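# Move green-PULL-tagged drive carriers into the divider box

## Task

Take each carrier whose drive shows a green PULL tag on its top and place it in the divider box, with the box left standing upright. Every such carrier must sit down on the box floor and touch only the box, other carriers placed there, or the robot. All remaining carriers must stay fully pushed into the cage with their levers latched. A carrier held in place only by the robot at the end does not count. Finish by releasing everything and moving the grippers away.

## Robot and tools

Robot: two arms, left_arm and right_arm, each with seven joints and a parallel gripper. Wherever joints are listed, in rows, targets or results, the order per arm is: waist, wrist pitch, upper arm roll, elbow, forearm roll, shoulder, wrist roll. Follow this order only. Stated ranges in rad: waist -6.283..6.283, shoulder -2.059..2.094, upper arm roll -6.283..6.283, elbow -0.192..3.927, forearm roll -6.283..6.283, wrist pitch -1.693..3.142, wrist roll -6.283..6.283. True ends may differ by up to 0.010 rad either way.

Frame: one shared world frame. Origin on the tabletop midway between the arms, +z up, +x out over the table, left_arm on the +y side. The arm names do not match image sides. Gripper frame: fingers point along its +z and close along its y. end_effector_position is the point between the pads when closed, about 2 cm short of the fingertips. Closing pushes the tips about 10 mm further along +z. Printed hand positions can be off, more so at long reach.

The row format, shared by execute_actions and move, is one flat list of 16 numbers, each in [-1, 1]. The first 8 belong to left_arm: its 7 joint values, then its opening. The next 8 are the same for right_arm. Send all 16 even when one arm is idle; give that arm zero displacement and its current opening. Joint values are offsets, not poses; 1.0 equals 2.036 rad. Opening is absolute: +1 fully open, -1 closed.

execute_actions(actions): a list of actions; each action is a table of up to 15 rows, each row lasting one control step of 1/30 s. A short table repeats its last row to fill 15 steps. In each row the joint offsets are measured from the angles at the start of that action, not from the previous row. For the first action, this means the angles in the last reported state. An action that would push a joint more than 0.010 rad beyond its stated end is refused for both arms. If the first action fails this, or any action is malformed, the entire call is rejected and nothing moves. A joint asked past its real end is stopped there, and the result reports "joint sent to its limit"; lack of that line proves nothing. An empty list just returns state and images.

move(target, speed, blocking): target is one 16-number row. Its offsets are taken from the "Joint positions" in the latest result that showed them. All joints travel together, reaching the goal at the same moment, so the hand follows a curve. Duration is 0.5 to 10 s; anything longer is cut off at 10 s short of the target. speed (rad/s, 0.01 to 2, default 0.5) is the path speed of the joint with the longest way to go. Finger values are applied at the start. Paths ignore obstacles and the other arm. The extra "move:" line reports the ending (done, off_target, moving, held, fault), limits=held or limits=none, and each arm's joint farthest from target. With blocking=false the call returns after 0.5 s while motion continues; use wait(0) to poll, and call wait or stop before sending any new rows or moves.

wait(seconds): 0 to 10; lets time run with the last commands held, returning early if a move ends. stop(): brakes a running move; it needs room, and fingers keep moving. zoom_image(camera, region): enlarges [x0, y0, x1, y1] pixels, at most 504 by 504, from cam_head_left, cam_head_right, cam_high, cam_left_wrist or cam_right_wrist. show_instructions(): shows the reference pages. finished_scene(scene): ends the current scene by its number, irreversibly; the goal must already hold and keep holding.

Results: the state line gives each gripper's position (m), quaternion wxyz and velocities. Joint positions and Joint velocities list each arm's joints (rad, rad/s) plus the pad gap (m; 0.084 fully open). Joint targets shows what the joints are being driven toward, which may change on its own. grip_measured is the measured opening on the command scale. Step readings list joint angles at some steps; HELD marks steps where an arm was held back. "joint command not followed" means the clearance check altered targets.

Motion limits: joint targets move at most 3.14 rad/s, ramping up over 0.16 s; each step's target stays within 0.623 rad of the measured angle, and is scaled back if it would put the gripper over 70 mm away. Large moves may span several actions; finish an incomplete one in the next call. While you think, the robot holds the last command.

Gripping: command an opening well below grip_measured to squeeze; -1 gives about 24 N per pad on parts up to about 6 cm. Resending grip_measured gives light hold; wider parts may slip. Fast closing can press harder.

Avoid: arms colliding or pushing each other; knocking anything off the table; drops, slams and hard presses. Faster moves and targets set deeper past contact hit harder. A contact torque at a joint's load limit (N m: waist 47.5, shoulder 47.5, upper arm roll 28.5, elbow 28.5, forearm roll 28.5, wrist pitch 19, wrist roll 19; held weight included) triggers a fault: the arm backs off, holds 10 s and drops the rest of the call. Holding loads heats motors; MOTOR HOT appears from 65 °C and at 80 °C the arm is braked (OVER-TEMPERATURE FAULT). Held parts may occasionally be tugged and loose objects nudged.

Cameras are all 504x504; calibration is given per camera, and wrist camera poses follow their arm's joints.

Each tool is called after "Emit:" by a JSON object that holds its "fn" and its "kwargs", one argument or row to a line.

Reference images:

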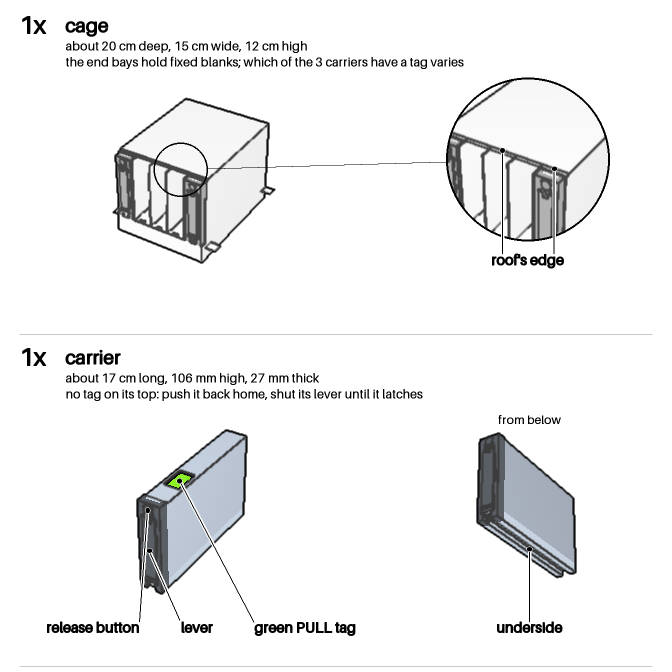

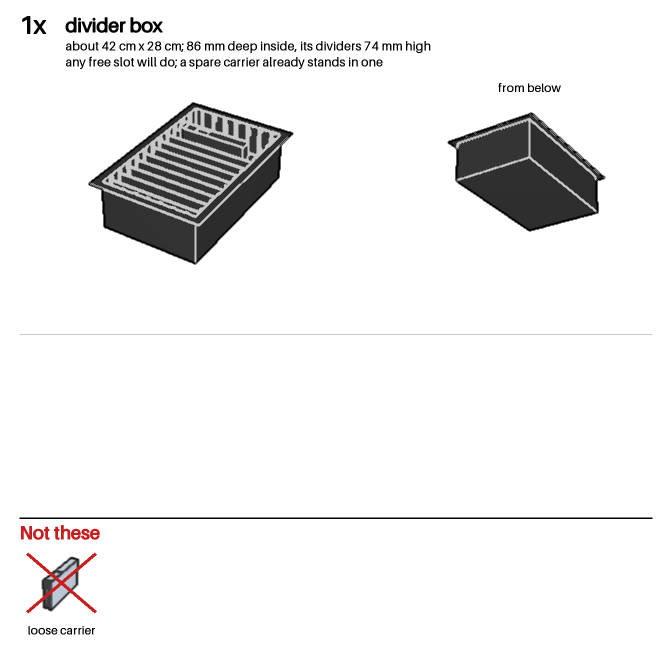

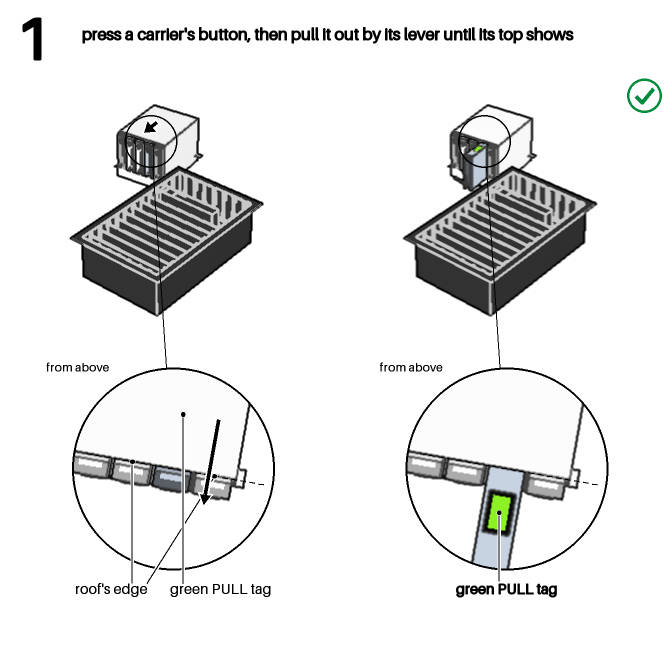

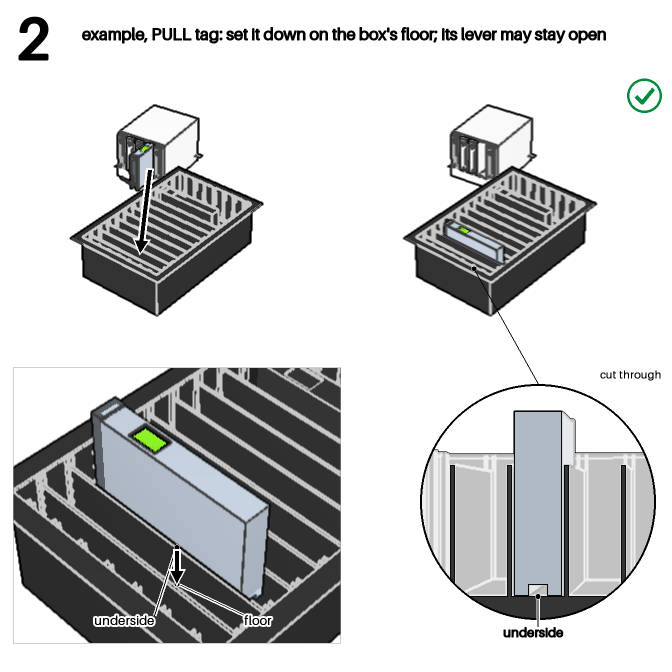

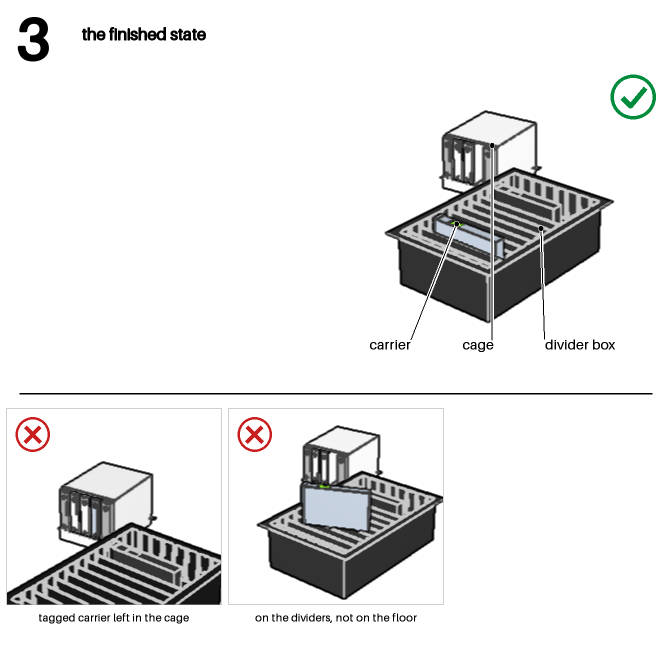

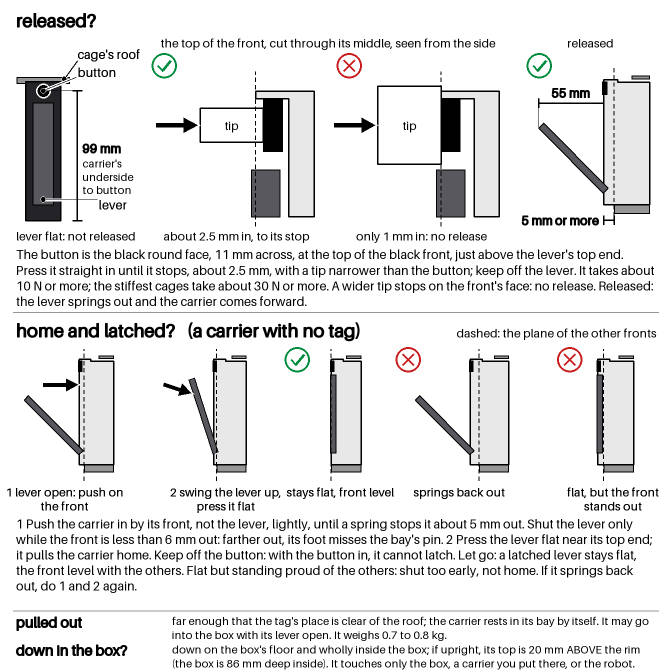

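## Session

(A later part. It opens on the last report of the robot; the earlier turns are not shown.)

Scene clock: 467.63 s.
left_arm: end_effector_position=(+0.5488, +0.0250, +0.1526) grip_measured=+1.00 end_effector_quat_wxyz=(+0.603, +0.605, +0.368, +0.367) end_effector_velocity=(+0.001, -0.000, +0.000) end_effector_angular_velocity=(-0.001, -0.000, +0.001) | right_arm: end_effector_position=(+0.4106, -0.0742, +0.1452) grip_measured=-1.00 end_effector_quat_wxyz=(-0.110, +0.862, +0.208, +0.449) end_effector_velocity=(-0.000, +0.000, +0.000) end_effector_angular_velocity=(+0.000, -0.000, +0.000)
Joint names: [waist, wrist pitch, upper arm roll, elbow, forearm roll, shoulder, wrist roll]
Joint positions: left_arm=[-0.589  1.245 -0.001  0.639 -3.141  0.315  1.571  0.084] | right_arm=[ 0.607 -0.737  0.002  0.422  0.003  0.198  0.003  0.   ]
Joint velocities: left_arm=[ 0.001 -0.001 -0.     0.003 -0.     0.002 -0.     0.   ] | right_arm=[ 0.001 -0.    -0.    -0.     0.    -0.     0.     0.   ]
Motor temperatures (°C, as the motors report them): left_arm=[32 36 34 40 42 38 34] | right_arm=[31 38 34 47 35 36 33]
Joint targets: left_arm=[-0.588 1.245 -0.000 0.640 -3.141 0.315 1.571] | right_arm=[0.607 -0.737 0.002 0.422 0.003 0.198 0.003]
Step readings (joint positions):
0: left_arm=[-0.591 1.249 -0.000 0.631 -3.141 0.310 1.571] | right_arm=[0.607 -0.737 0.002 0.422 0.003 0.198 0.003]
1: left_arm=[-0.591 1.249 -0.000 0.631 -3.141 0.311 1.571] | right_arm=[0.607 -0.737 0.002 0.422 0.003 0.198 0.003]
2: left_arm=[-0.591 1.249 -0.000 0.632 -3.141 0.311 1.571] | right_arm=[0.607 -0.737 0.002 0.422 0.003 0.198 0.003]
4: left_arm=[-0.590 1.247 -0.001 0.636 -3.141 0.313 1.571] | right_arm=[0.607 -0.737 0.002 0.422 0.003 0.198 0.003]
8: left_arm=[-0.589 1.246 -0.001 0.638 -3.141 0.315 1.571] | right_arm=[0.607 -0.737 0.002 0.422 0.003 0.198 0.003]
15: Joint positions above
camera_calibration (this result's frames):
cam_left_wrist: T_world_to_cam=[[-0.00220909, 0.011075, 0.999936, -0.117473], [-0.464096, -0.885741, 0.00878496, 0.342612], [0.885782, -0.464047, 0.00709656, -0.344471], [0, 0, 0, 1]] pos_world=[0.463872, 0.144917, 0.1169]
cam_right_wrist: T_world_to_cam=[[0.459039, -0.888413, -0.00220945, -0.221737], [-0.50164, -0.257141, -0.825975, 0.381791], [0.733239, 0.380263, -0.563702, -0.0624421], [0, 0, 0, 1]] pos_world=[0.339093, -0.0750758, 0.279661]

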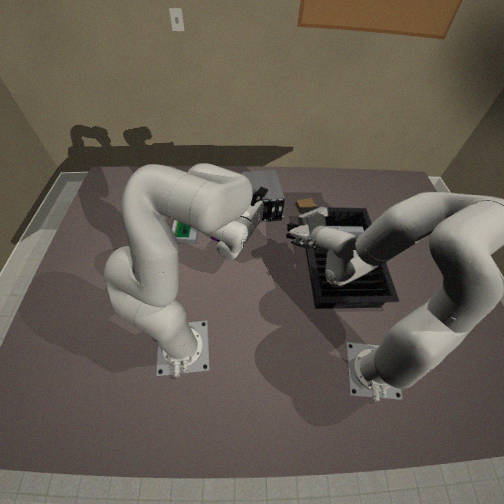

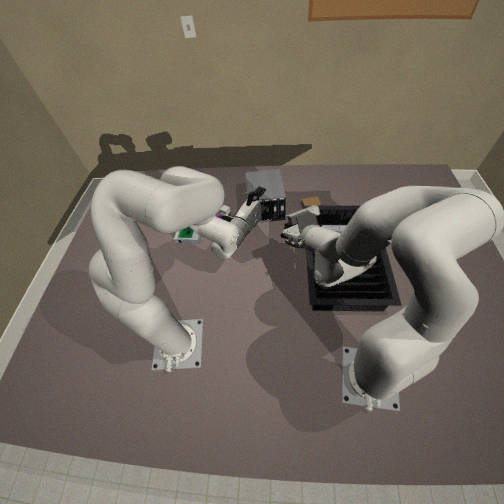

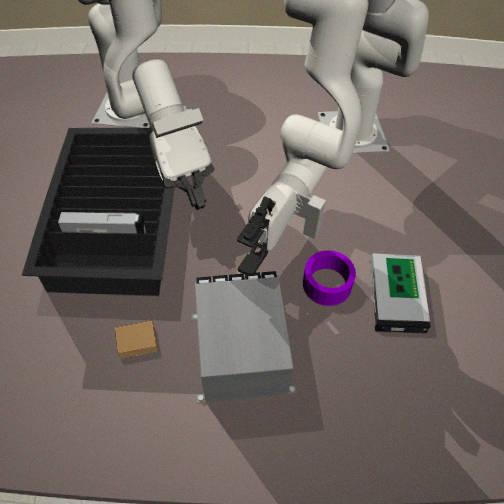

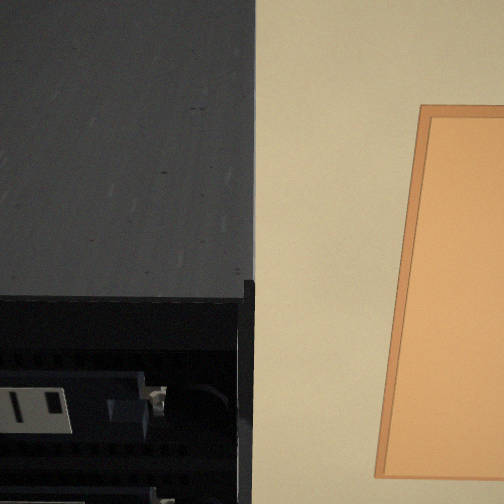

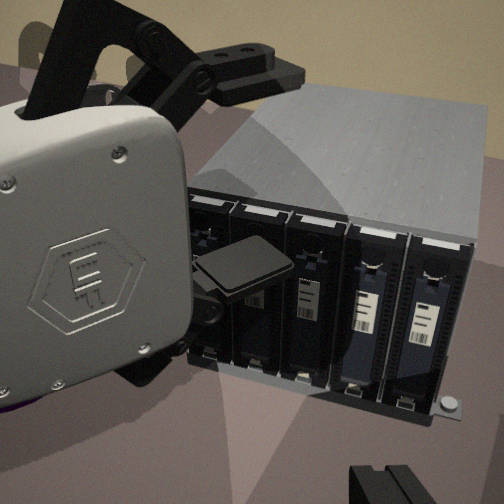

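Emit:
{"fn": "zoom_image", "kwargs": {
  "camera": "cam_right_wrist",
  "region": [225, 200, 335, 260]
}}

Region (225, 200, 335, 260) of cam_right_wrist's 504x504 image, scaled by 4.582, with more detail than that image has; it fills the top 275 rows of this view, and the rest is white.

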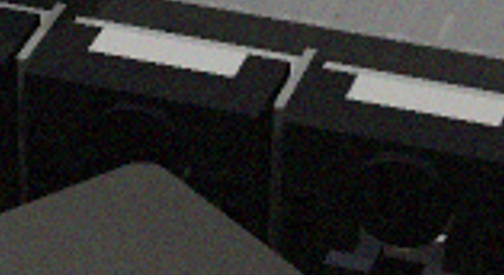

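Emit:
{"fn": "execute_actions", "kwargs": {
  "actions": [
    [[0.0029,0.00147,0,-0.00343,0,-0.00196,0,1,0,0,0,0,0,0,0,-1]]
  ]
}}

Emit:
{"fn": "zoom_image", "kwargs": {
  "camera": "cam_right_wrist",
  "region": [225, 200, 335, 260]
}}

Scene clock: 506.57 s.
left_arm: end_effector_position=(+0.5489, +0.0287, +0.1533) grip_measured=+1.00 end_effector_quat_wxyz=(+0.603, +0.603, +0.369, +0.369) end_effector_velocity=(-0.000, -0.001, -0.000) end_effector_angular_velocity=(+0.000, +0.001, -0.002) | right_arm: end_effector_position=(+0.4106, -0.0742, +0.1452) grip_measured=-1.00 end_effector_quat_wxyz=(-0.110, +0.862, +0.208, +0.449) end_effector_velocity=(+0.000, -0.001, -0.000) end_effector_angular_velocity=(+0.000, +0.000, -0.002)
Joint names: [waist, wrist pitch, upper arm roll, elbow, forearm roll, shoulder, wrist roll]
Joint positions: left_arm=[-0.583  1.249 -0.001  0.633 -3.141  0.311  1.571  0.084] | right_arm=[ 0.607 -0.737  0.002  0.422  0.003  0.198  0.003  0.   ]
Joint velocities: left_arm=[-0.    -0.001 -0.001  0.     0.    -0.     0.     0.   ] | right_arm=[-0.001 -0.    -0.    -0.    -0.     0.     0.001  0.   ]
Motor temperatures (°C, as the motors report them): left_arm=[32 38 35 44 42 38 34] | right_arm=[31 38 34 47 35 36 33]
Joint targets: left_arm=[-0.583 1.248 -0.001 0.632 -3.141 0.311 1.571] | right_arm=[0.607 -0.737 0.002 0.422 0.003 0.198 0.003]
Step readings (joint positions):
0: left_arm=[-0.588 1.245 -0.000 0.640 -3.141 0.315 1.571] | right_arm=[0.607 -0.737 0.002 0.422 0.003 0.198 0.003]
1: left_arm=[-0.588 1.245 -0.000 0.640 -3.141 0.315 1.571] | right_arm=[0.607 -0.737 0.002 0.422 0.003 0.198 0.003]
2: left_arm=[-0.588 1.246 -0.001 0.639 -3.141 0.315 1.571] | right_arm=[0.607 -0.737 0.002 0.422 0.003 0.198 0.003]
4: left_arm=[-0.585 1.247 -0.001 0.636 -3.141 0.313 1.571] | right_arm=[0.607 -0.737 0.002 0.422 0.003 0.198 0.003]
8: left_arm=[-0.584 1.249 -0.001 0.634 -3.141 0.311 1.571] | right_arm=[0.607 -0.737 0.002 0.422 0.003 0.198 0.003]
15: Joint positions above
camera_calibration (this result's frames):
cam_left_wrist: T_world_to_cam=[[-0.00374623, 0.0117581, 0.999924, -0.117373], [-0.45889, -0.88845, 0.00872808, 0.343201], [0.888485, -0.458822, 0.00872402, -0.344733], [0, 0, 0, 1]] pos_world=[0.463342, 0.148127, 0.117376]
cam_right_wrist: T_world_to_cam=[[0.459039, -0.888413, -0.00220941, -0.221737], [-0.50164, -0.257141, -0.825975, 0.381791], [0.733239, 0.380263, -0.563702, -0.0624422], [0, 0, 0, 1]] pos_world=[0.339093, -0.0750758, 0.279661]

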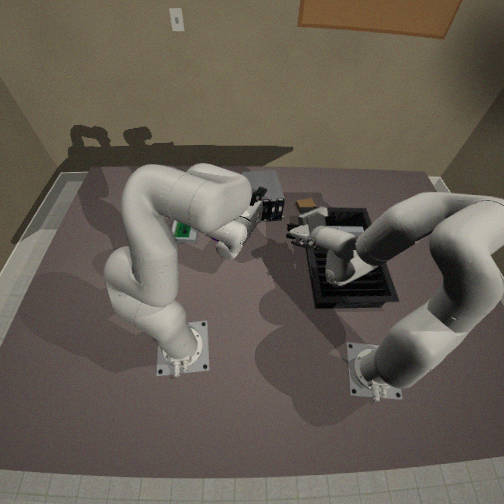

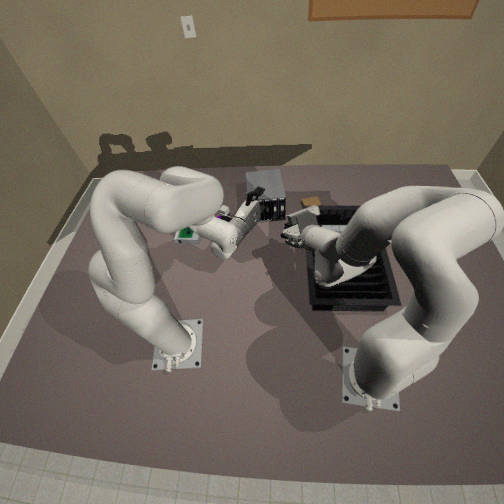

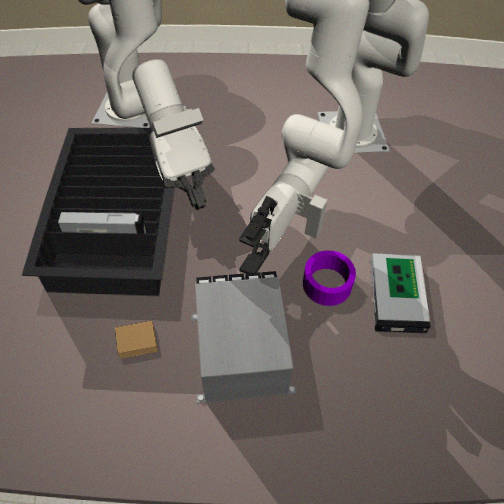

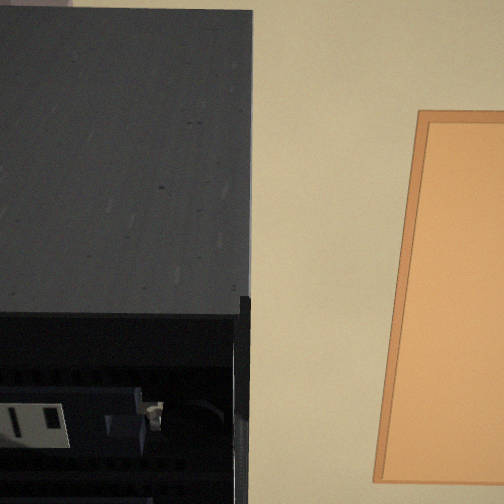

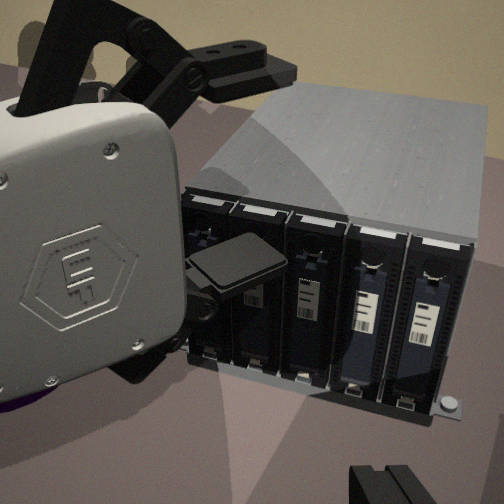

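Region (225, 200, 335, 260) of cam_right_wrist's 504x504 image, scaled by 4.582, with more detail than that image has; it fills the top 275 rows of this view, and the rest is white.

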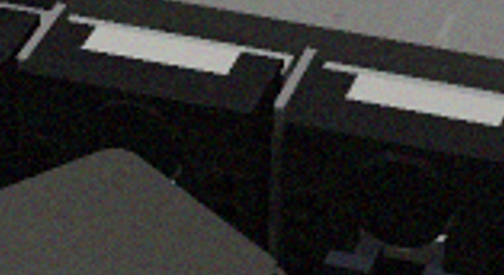

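Emit:
{"fn": "execute_actions", "kwargs": {
  "actions": [
    [[-0.00145,-0.00195,0,-0.00484,0,-0.0068,0,1,0,0,0,0,0,0,0,-1]]
  ]
}}

Emit:
{"fn": "zoom_image", "kwargs": {
  "camera": "cam_right_wrist",
  "region": [225, 200, 335, 260]
}}

Scene clock: 525.97 s.
left_arm: end_effector_position=(+0.5468, +0.0290, +0.1566) grip_measured=+1.00 end_effector_quat_wxyz=(+0.603, +0.603, +0.369, +0.369) end_effector_velocity=(-0.002, -0.003, +0.001) end_effector_angular_velocity=(-0.002, -0.002, -0.007) | right_arm: end_effector_position=(+0.4106, -0.0742, +0.1452) grip_measured=-1.00 end_effector_quat_wxyz=(-0.110, +0.862, +0.208, +0.449) end_effector_velocity=(+0.001, -0.000, +0.001) end_effector_angular_velocity=(+0.000, -0.001, -0.001)
Joint names: [waist, wrist pitch, upper arm roll, elbow, forearm roll, shoulder, wrist roll]
Joint positions: left_arm=[-0.585  1.245 -0.     0.624 -3.141  0.297  1.571  0.084] | right_arm=[ 0.607 -0.737  0.002  0.422  0.003  0.198  0.003  0.   ]
Joint velocities: left_arm=[-0.002  0.002 -0.004 -0.001  0.001 -0.002 -0.001  0.   ] | right_arm=[-0.001  0.001  0.     0.001  0.001 -0.    -0.001  0.   ]
Motor temperatures (°C, as the motors report them): left_arm=[32 37 34 43 42 38 34] | right_arm=[31 38 34 47 35 36 33]
Joint targets: left_arm=[-0.586 1.245 -0.001 0.623 -3.141 0.297 1.571] | right_arm=[0.607 -0.737 0.002 0.422 0.003 0.198 0.003]
Step readings (joint positions):
0: left_arm=[-0.583 1.248 -0.001 0.632 -3.141 0.311 1.571] | right_arm=[0.607 -0.737 0.002 0.422 0.003 0.198 0.003]
1: left_arm=[-0.583 1.248 -0.001 0.632 -3.141 0.311 1.571] | right_arm=[0.607 -0.737 0.002 0.422 0.003 0.198 0.003]
2: left_arm=[-0.583 1.248 -0.001 0.631 -3.141 0.310 1.571] | right_arm=[0.607 -0.737 0.002 0.422 0.003 0.198 0.003]
4: left_arm=[-0.584 1.246 -0.000 0.627 -3.141 0.304 1.571] | right_arm=[0.607 -0.737 0.002 0.422 0.003 0.198 0.003]
8: left_arm=[-0.585 1.245 0.001 0.624 -3.142 0.299 1.571] | right_arm=[0.607 -0.737 0.002 0.422 0.003 0.198 0.003]
15: Joint positions above
camera_calibration (this result's frames):
cam_left_wrist: T_world_to_cam=[[-0.005432, 0.0122394, 0.99991, -0.119773], [-0.459835, -0.887965, 0.0083711, 0.343047], [0.887988, -0.459748, 0.0104515, -0.342746], [0, 0, 0, 1]] pos_world=[0.461448, 0.148503, 0.120473]
cam_right_wrist: T_world_to_cam=[[0.459039, -0.888413, -0.00220931, -0.221737], [-0.50164, -0.257141, -0.825975, 0.381791], [0.733239, 0.380263, -0.563702, -0.0624422], [0, 0, 0, 1]] pos_world=[0.339093, -0.0750758, 0.279661]

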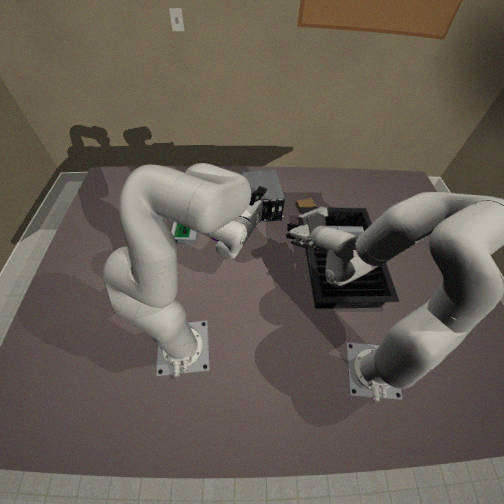

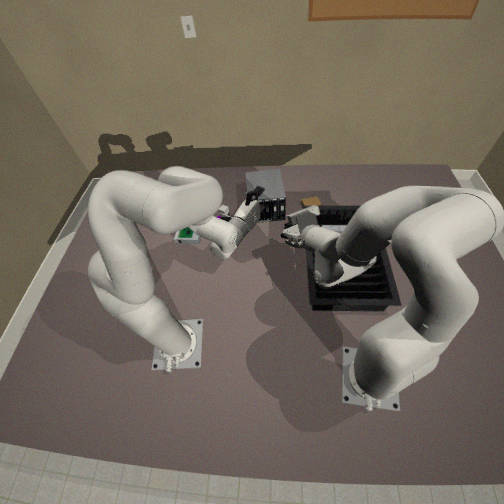

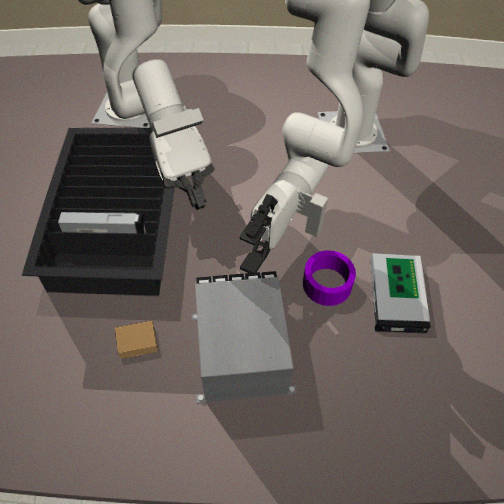

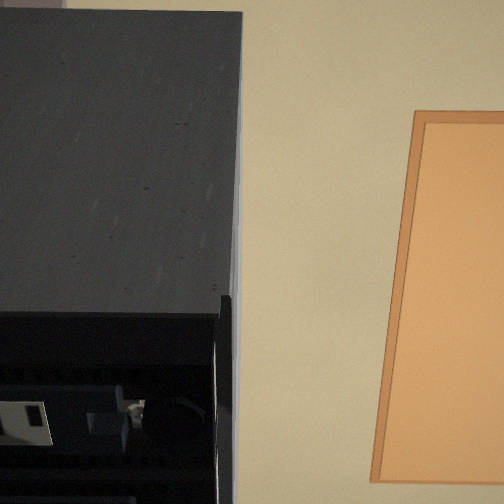

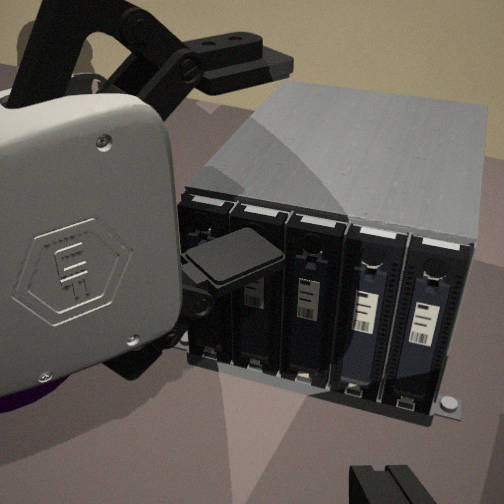

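Region (225, 200, 335, 260) of cam_right_wrist's 504x504 image, scaled by 4.582, with more detail than that image has; it fills the top 275 rows of this view, and the rest is white.

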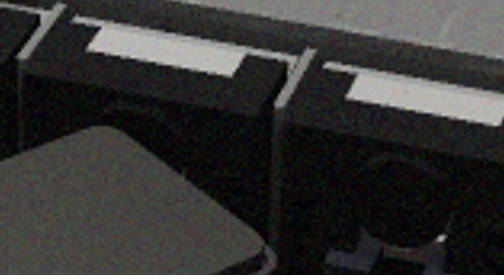

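Emit:
{"fn": "execute_actions", "kwargs": {
  "actions": [
    [[-0.0003,-0.00186,0,0.0040,0,0.00248,0,1,0,0,0,0,0,0,0,-1]]
  ]
}}

Emit:
{"fn": "zoom_image", "kwargs": {
  "camera": "cam_right_wrist",
  "region": [225, 200, 335, 260]
}}

Scene clock: 547.03 s.
left_arm: end_effector_position=(+0.5479, +0.0273, +0.1557) grip_measured=+1.00 end_effector_quat_wxyz=(+0.603, +0.604, +0.369, +0.368) end_effector_velocity=(+0.001, +0.001, +0.000) end_effector_angular_velocity=(+0.001, -0.001, +0.002) | right_arm: end_effector_position=(+0.4106, -0.0742, +0.1452) grip_measured=-1.00 end_effector_quat_wxyz=(-0.110, +0.862, +0.208, +0.449) end_effector_velocity=(-0.000, +0.001, +0.000) end_effector_angular_velocity=(+0.001, -0.001, +0.001)
Joint names: [waist, wrist pitch, upper arm roll, elbow, forearm roll, shoulder, wrist roll]
Joint positions: left_arm=[-0.586  1.241 -0.001  0.631 -3.141  0.302  1.571  0.084] | right_arm=[ 0.607 -0.737  0.002  0.422  0.003  0.198  0.003  0.   ]
Joint velocities: left_arm=[ 0.001 -0.001  0.002  0.003 -0.     0.001  0.     0.   ] | right_arm=[ 0.001 -0.002  0.    -0.     0.     0.     0.001  0.   ]
Motor temperatures (°C, as the motors report them): left_arm=[32 37 34 41 42 38 34] | right_arm=[31 38 34 47 35 36 33]
Joint targets: left_arm=[-0.586 1.241 -0.000 0.632 -3.141 0.302 1.571] | right_arm=[0.607 -0.737 0.002 0.422 0.003 0.198 0.003]
Step readings (joint positions):
0: left_arm=[-0.586 1.245 -0.001 0.623 -3.141 0.297 1.571] | right_arm=[0.607 -0.737 0.002 0.422 0.003 0.198 0.003]
1: left_arm=[-0.586 1.245 -0.001 0.623 -3.141 0.297 1.571] | right_arm=[0.607 -0.737 0.002 0.422 0.003 0.198 0.003]
2: left_arm=[-0.586 1.244 -0.001 0.624 -3.141 0.298 1.571] | right_arm=[0.607 -0.737 0.002 0.422 0.003 0.198 0.003]
4: left_arm=[-0.586 1.243 -0.001 0.628 -3.141 0.300 1.571] | right_arm=[0.607 -0.737 0.002 0.422 0.003 0.198 0.003]
8: left_arm=[-0.586 1.241 -0.001 0.630 -3.141 0.302 1.571] | right_arm=[0.607 -0.737 0.002 0.422 0.003 0.198 0.003]
15: Joint positions above
camera_calibration (this result's frames):
cam_left_wrist: T_world_to_cam=[[-0.00332315, 0.0114443, 0.999929, -0.119975], [-0.461539, -0.887078, 0.0086188, 0.342877], [0.887114, -0.461478, 0.00822986, -0.343613], [0, 0, 0, 1]] pos_world=[0.462676, 0.146962, 0.119839]
cam_right_wrist: T_world_to_cam=[[0.459039, -0.888413, -0.00220933, -0.221737], [-0.50164, -0.257141, -0.825976, 0.381791], [0.73324, 0.380263, -0.563702, -0.0624422], [0, 0, 0, 1]] pos_world=[0.339093, -0.0750758, 0.279661]

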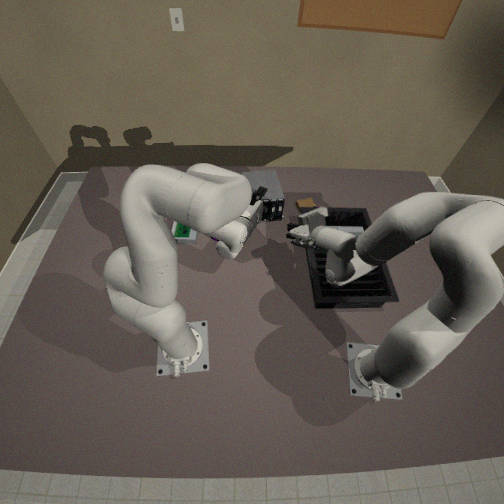

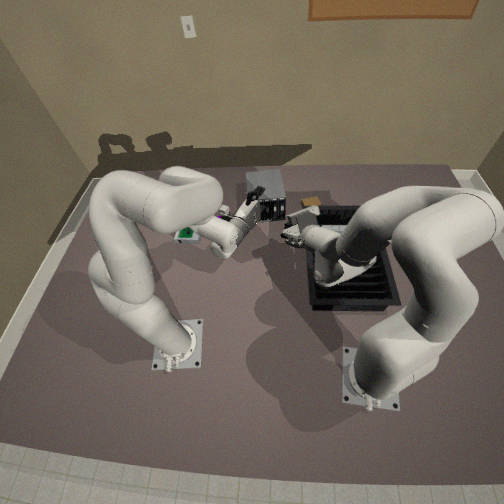

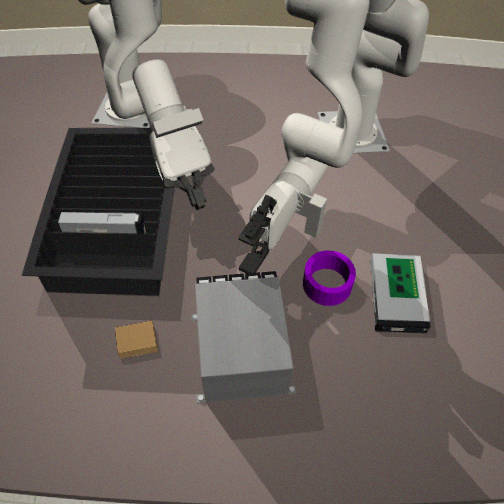

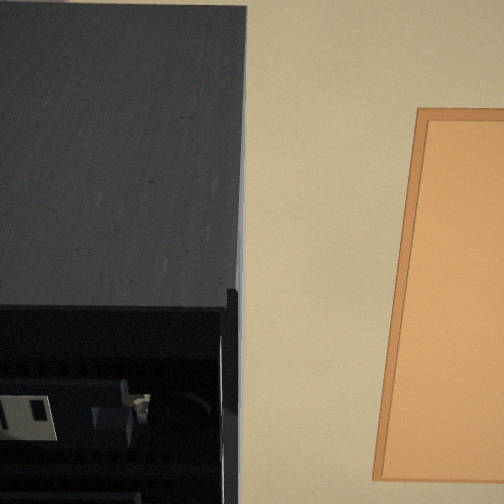

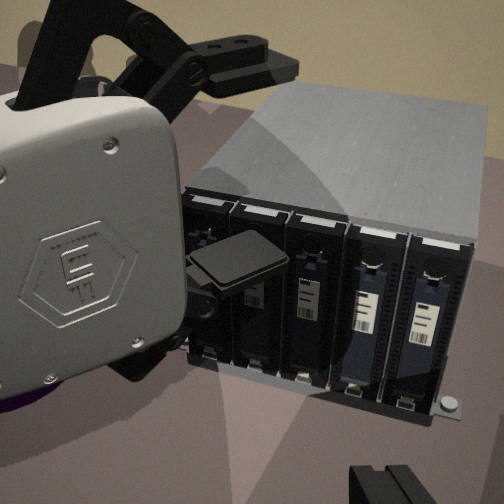

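Region (225, 200, 335, 260) of cam_right_wrist's 504x504 image, scaled by 4.582, with more detail than that image has; it fills the top 275 rows of this view, and the rest is white.

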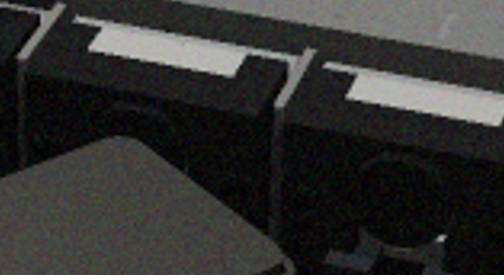

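Emit:
{"fn": "execute_actions", "kwargs": {
  "actions": [
    [[0.0014,-0.00123,0,0.0039,0,0.00165,0,1,0,0,0,0,0,0,0,-1]]
  ]
}}

Emit:
{"fn": "zoom_image", "kwargs": {
  "camera": "cam_right_wrist",
  "region": [225, 200, 335, 260]
}}

Scene clock: 553.97 s.
left_arm: end_effector_position=(+0.5507, +0.0277, +0.1564) grip_measured=+1.00 end_effector_quat_wxyz=(+0.603, +0.603, +0.369, +0.370) end_effector_velocity=(-0.000, -0.001, -0.000) end_effector_angular_velocity=(-0.001, +0.000, -0.002) | right_arm: end_effector_position=(+0.4106, -0.0742, +0.1452) grip_measured=-1.00 end_effector_quat_wxyz=(-0.110, +0.862, +0.208, +0.449) end_effector_velocity=(+0.000, -0.001, -0.001) end_effector_angular_velocity=(-0.001, +0.002, -0.002)
Joint names: [waist, wrist pitch, upper arm roll, elbow, forearm roll, shoulder, wrist roll]
Joint positions: left_arm=[-0.583  1.239 -0.001  0.638 -3.141  0.306  1.571  0.084] | right_arm=[ 0.607 -0.737  0.002  0.422  0.003  0.198  0.003  0.   ]
Joint velocities: left_arm=[-0.     0.001 -0.001  0.     0.     0.001 -0.     0.   ] | right_arm=[-0.001  0.002 -0.    -0.     0.001 -0.     0.     0.   ]
Motor temperatures (°C, as the motors report them): left_arm=[32 37 34 42 42 38 34] | right_arm=[31 38 34 47 35 36 33]
Joint targets: left_arm=[-0.583 1.239 -0.001 0.639 -3.141 0.306 1.571] | right_arm=[0.607 -0.737 0.002 0.422 0.003 0.198 0.003]
Step readings (joint positions):
0: left_arm=[-0.586 1.241 -0.000 0.632 -3.141 0.302 1.571] | right_arm=[0.607 -0.737 0.002 0.422 0.003 0.198 0.003]
1: left_arm=[-0.586 1.241 -0.000 0.632 -3.141 0.302 1.571] | right_arm=[0.607 -0.737 0.002 0.422 0.003 0.198 0.003]
2: left_arm=[-0.586 1.241 -0.000 0.633 -3.141 0.303 1.571] | right_arm=[0.607 -0.737 0.002 0.422 0.003 0.198 0.003]
4: left_arm=[-0.585 1.240 -0.000 0.636 -3.141 0.304 1.571] | right_arm=[0.607 -0.737 0.002 0.422 0.003 0.198 0.003]
8: left_arm=[-0.584 1.239 -0.001 0.638 -3.141 0.305 1.571] | right_arm=[0.607 -0.737 0.002 0.422 0.003 0.198 0.003]
15: Joint positions above
camera_calibration (this result's frames):
cam_left_wrist: T_world_to_cam=[[-0.00476228, 0.0121416, 0.999915, -0.1199], [-0.458984, -0.888403, 0.00860158, 0.343172], [0.888432, -0.458904, 0.00980364, -0.3469], [0, 0, 0, 1]] pos_world=[0.465137, 0.147137, 0.120339]
cam_right_wrist: T_world_to_cam=[[0.459039, -0.888413, -0.00220932, -0.221737], [-0.50164, -0.257141, -0.825975, 0.381791], [0.733239, 0.380264, -0.563702, -0.0624421], [0, 0, 0, 1]] pos_world=[0.339093, -0.0750757, 0.279661]

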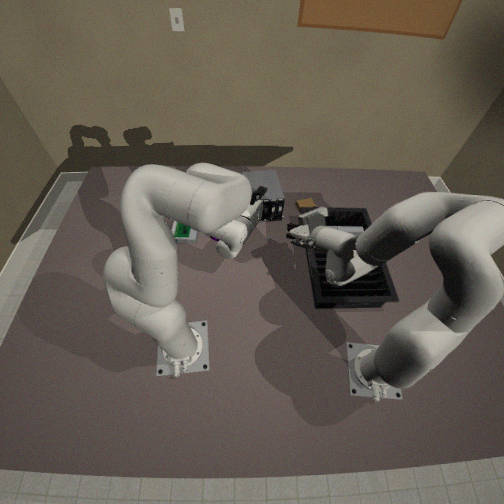

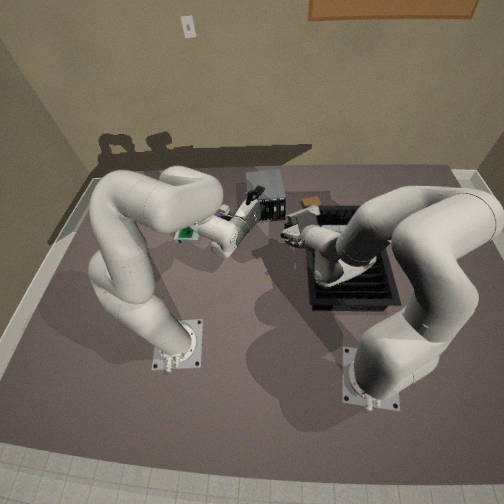

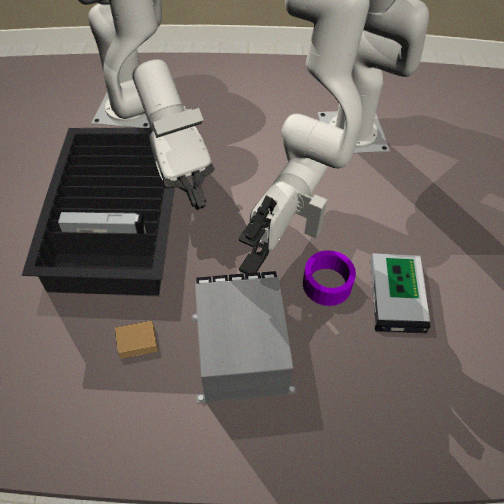

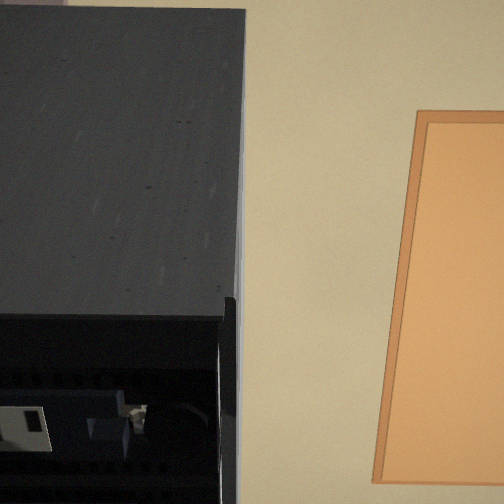

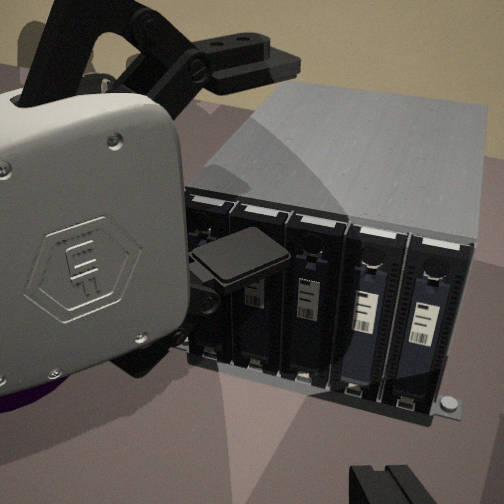

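Region (225, 200, 335, 260) of cam_right_wrist's 504x504 image, scaled by 4.582, with more detail than that image has; it fills the top 275 rows of this view, and the rest is white.

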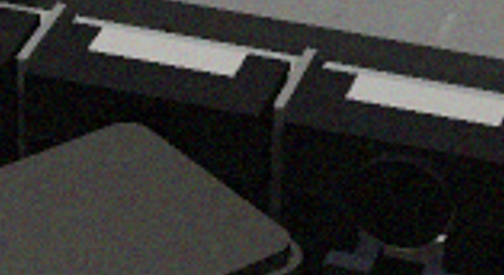

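Emit:
{"fn": "execute_actions", "kwargs": {
  "actions": [
    [[0.001,0.00015,0,0.0028,0,0.00245,0,1,0,0,0,0,0,0,0,-1]]
  ]
}}

Emit:
{"fn": "zoom_image", "kwargs": {
  "camera": "cam_right_wrist",
  "region": [225, 200, 335, 260]
}}

Scene clock: 562.43 s.
left_arm: end_effector_position=(+0.5524, +0.0272, +0.1566) grip_measured=+1.00 end_effector_quat_wxyz=(+0.604, +0.602, +0.369, +0.370) end_effector_velocity=(+0.001, +0.001, -0.000) end_effector_angular_velocity=(+0.001, -0.000, +0.002) | right_arm: end_effector_position=(+0.4106, -0.0742, +0.1452) grip_measured=-1.00 end_effector_quat_wxyz=(-0.110, +0.862, +0.208, +0.449) end_effector_velocity=(-0.001, +0.001, +0.000) end_effector_angular_velocity=(+0.000, -0.000, +0.002)
Joint names: [waist, wrist pitch, upper arm roll, elbow, forearm roll, shoulder, wrist roll]
Joint positions: left_arm=[-0.582  1.239 -0.002  0.644 -3.141  0.31   1.571  0.084] | right_arm=[ 0.607 -0.737  0.002  0.422  0.003  0.198  0.003  0.   ]
Joint velocities: left_arm=[ 0.001 -0.001  0.001  0.001  0.     0.001  0.001  0.   ] | right_arm=[ 0.003  0.     0.     0.     0.002 -0.     0.     0.   ]
Motor temperatures (°C, as the motors report them): left_arm=[32 38 34 44 42 39 34] | right_arm=[31 38 34 47 35 36 33]
Joint targets: left_arm=[-0.581 1.239 -0.001 0.644 -3.141 0.311 1.571] | right_arm=[0.607 -0.737 0.002 0.422 0.003 0.198 0.003]
Step readings (joint positions):
0: left_arm=[-0.583 1.239 -0.001 0.639 -3.141 0.306 1.571] | right_arm=[0.607 -0.737 0.002 0.422 0.003 0.198 0.003]
1: left_arm=[-0.583 1.239 -0.001 0.639 -3.141 0.306 1.571] | right_arm=[0.607 -0.737 0.002 0.422 0.003 0.198 0.003]
2: left_arm=[-0.583 1.239 -0.001 0.639 -3.141 0.306 1.571] | right_arm=[0.607 -0.737 0.002 0.422 0.003 0.198 0.003]
4: left_arm=[-0.583 1.239 -0.002 0.642 -3.141 0.308 1.571] | right_arm=[0.607 -0.737 0.002 0.422 0.003 0.198 0.003]
8: left_arm=[-0.582 1.239 -0.002 0.643 -3.141 0.309 1.571] | right_arm=[0.607 -0.737 0.002 0.422 0.003 0.198 0.003]
15: Joint positions above
camera_calibration (this result's frames):
cam_left_wrist: T_world_to_cam=[[-0.00657352, 0.0133631, 0.999889, -0.119104], [-0.458582, -0.888608, 0.00886101, 0.343262], [0.888628, -0.458472, 0.0119693, -0.349159], [0, 0, 0, 1]] pos_world=[0.466903, 0.146537, 0.120228]
cam_right_wrist: T_world_to_cam=[[0.459039, -0.888413, -0.00220923, -0.221737], [-0.50164, -0.257141, -0.825976, 0.381791], [0.733239, 0.380264, -0.563702, -0.0624422], [0, 0, 0, 1]] pos_world=[0.339093, -0.0750757, 0.279661]

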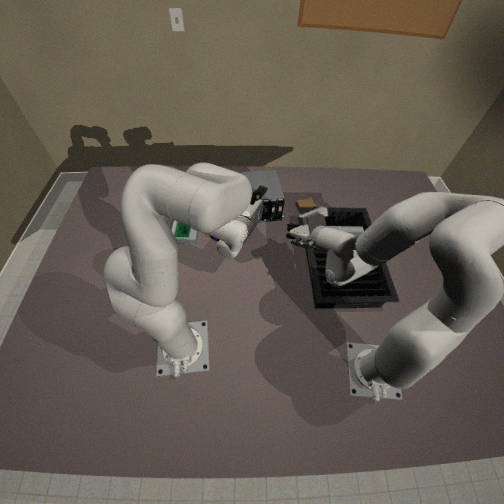

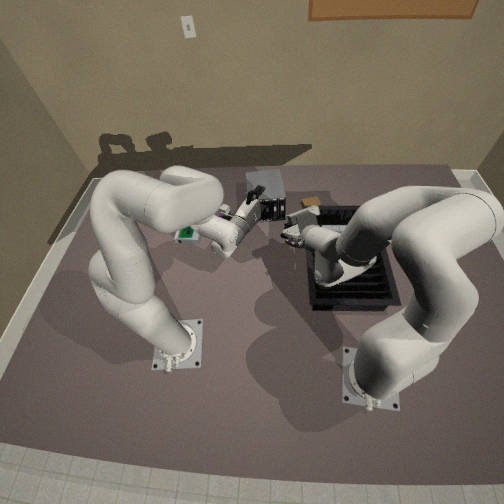

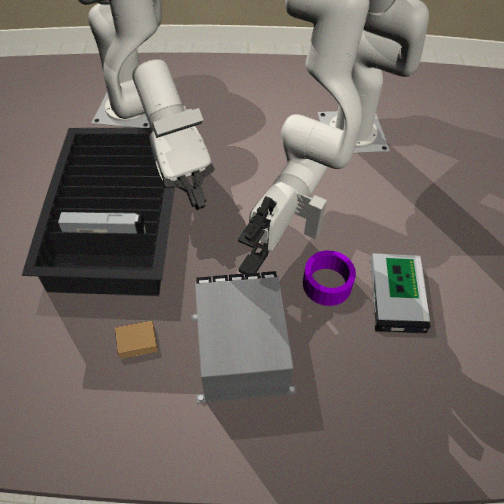

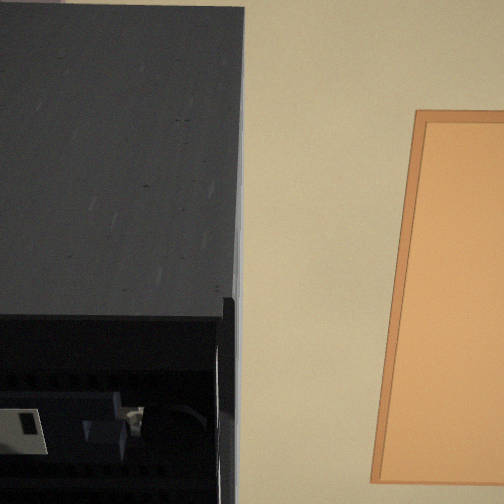

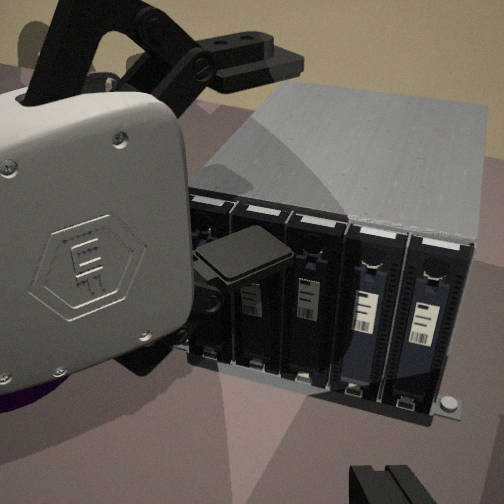

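Region (225, 200, 335, 260) of cam_right_wrist's 504x504 image, scaled by 4.582, with more detail than that image has; it fills the top 275 rows of this view, and the rest is white.

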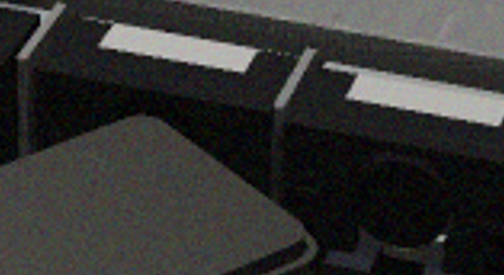

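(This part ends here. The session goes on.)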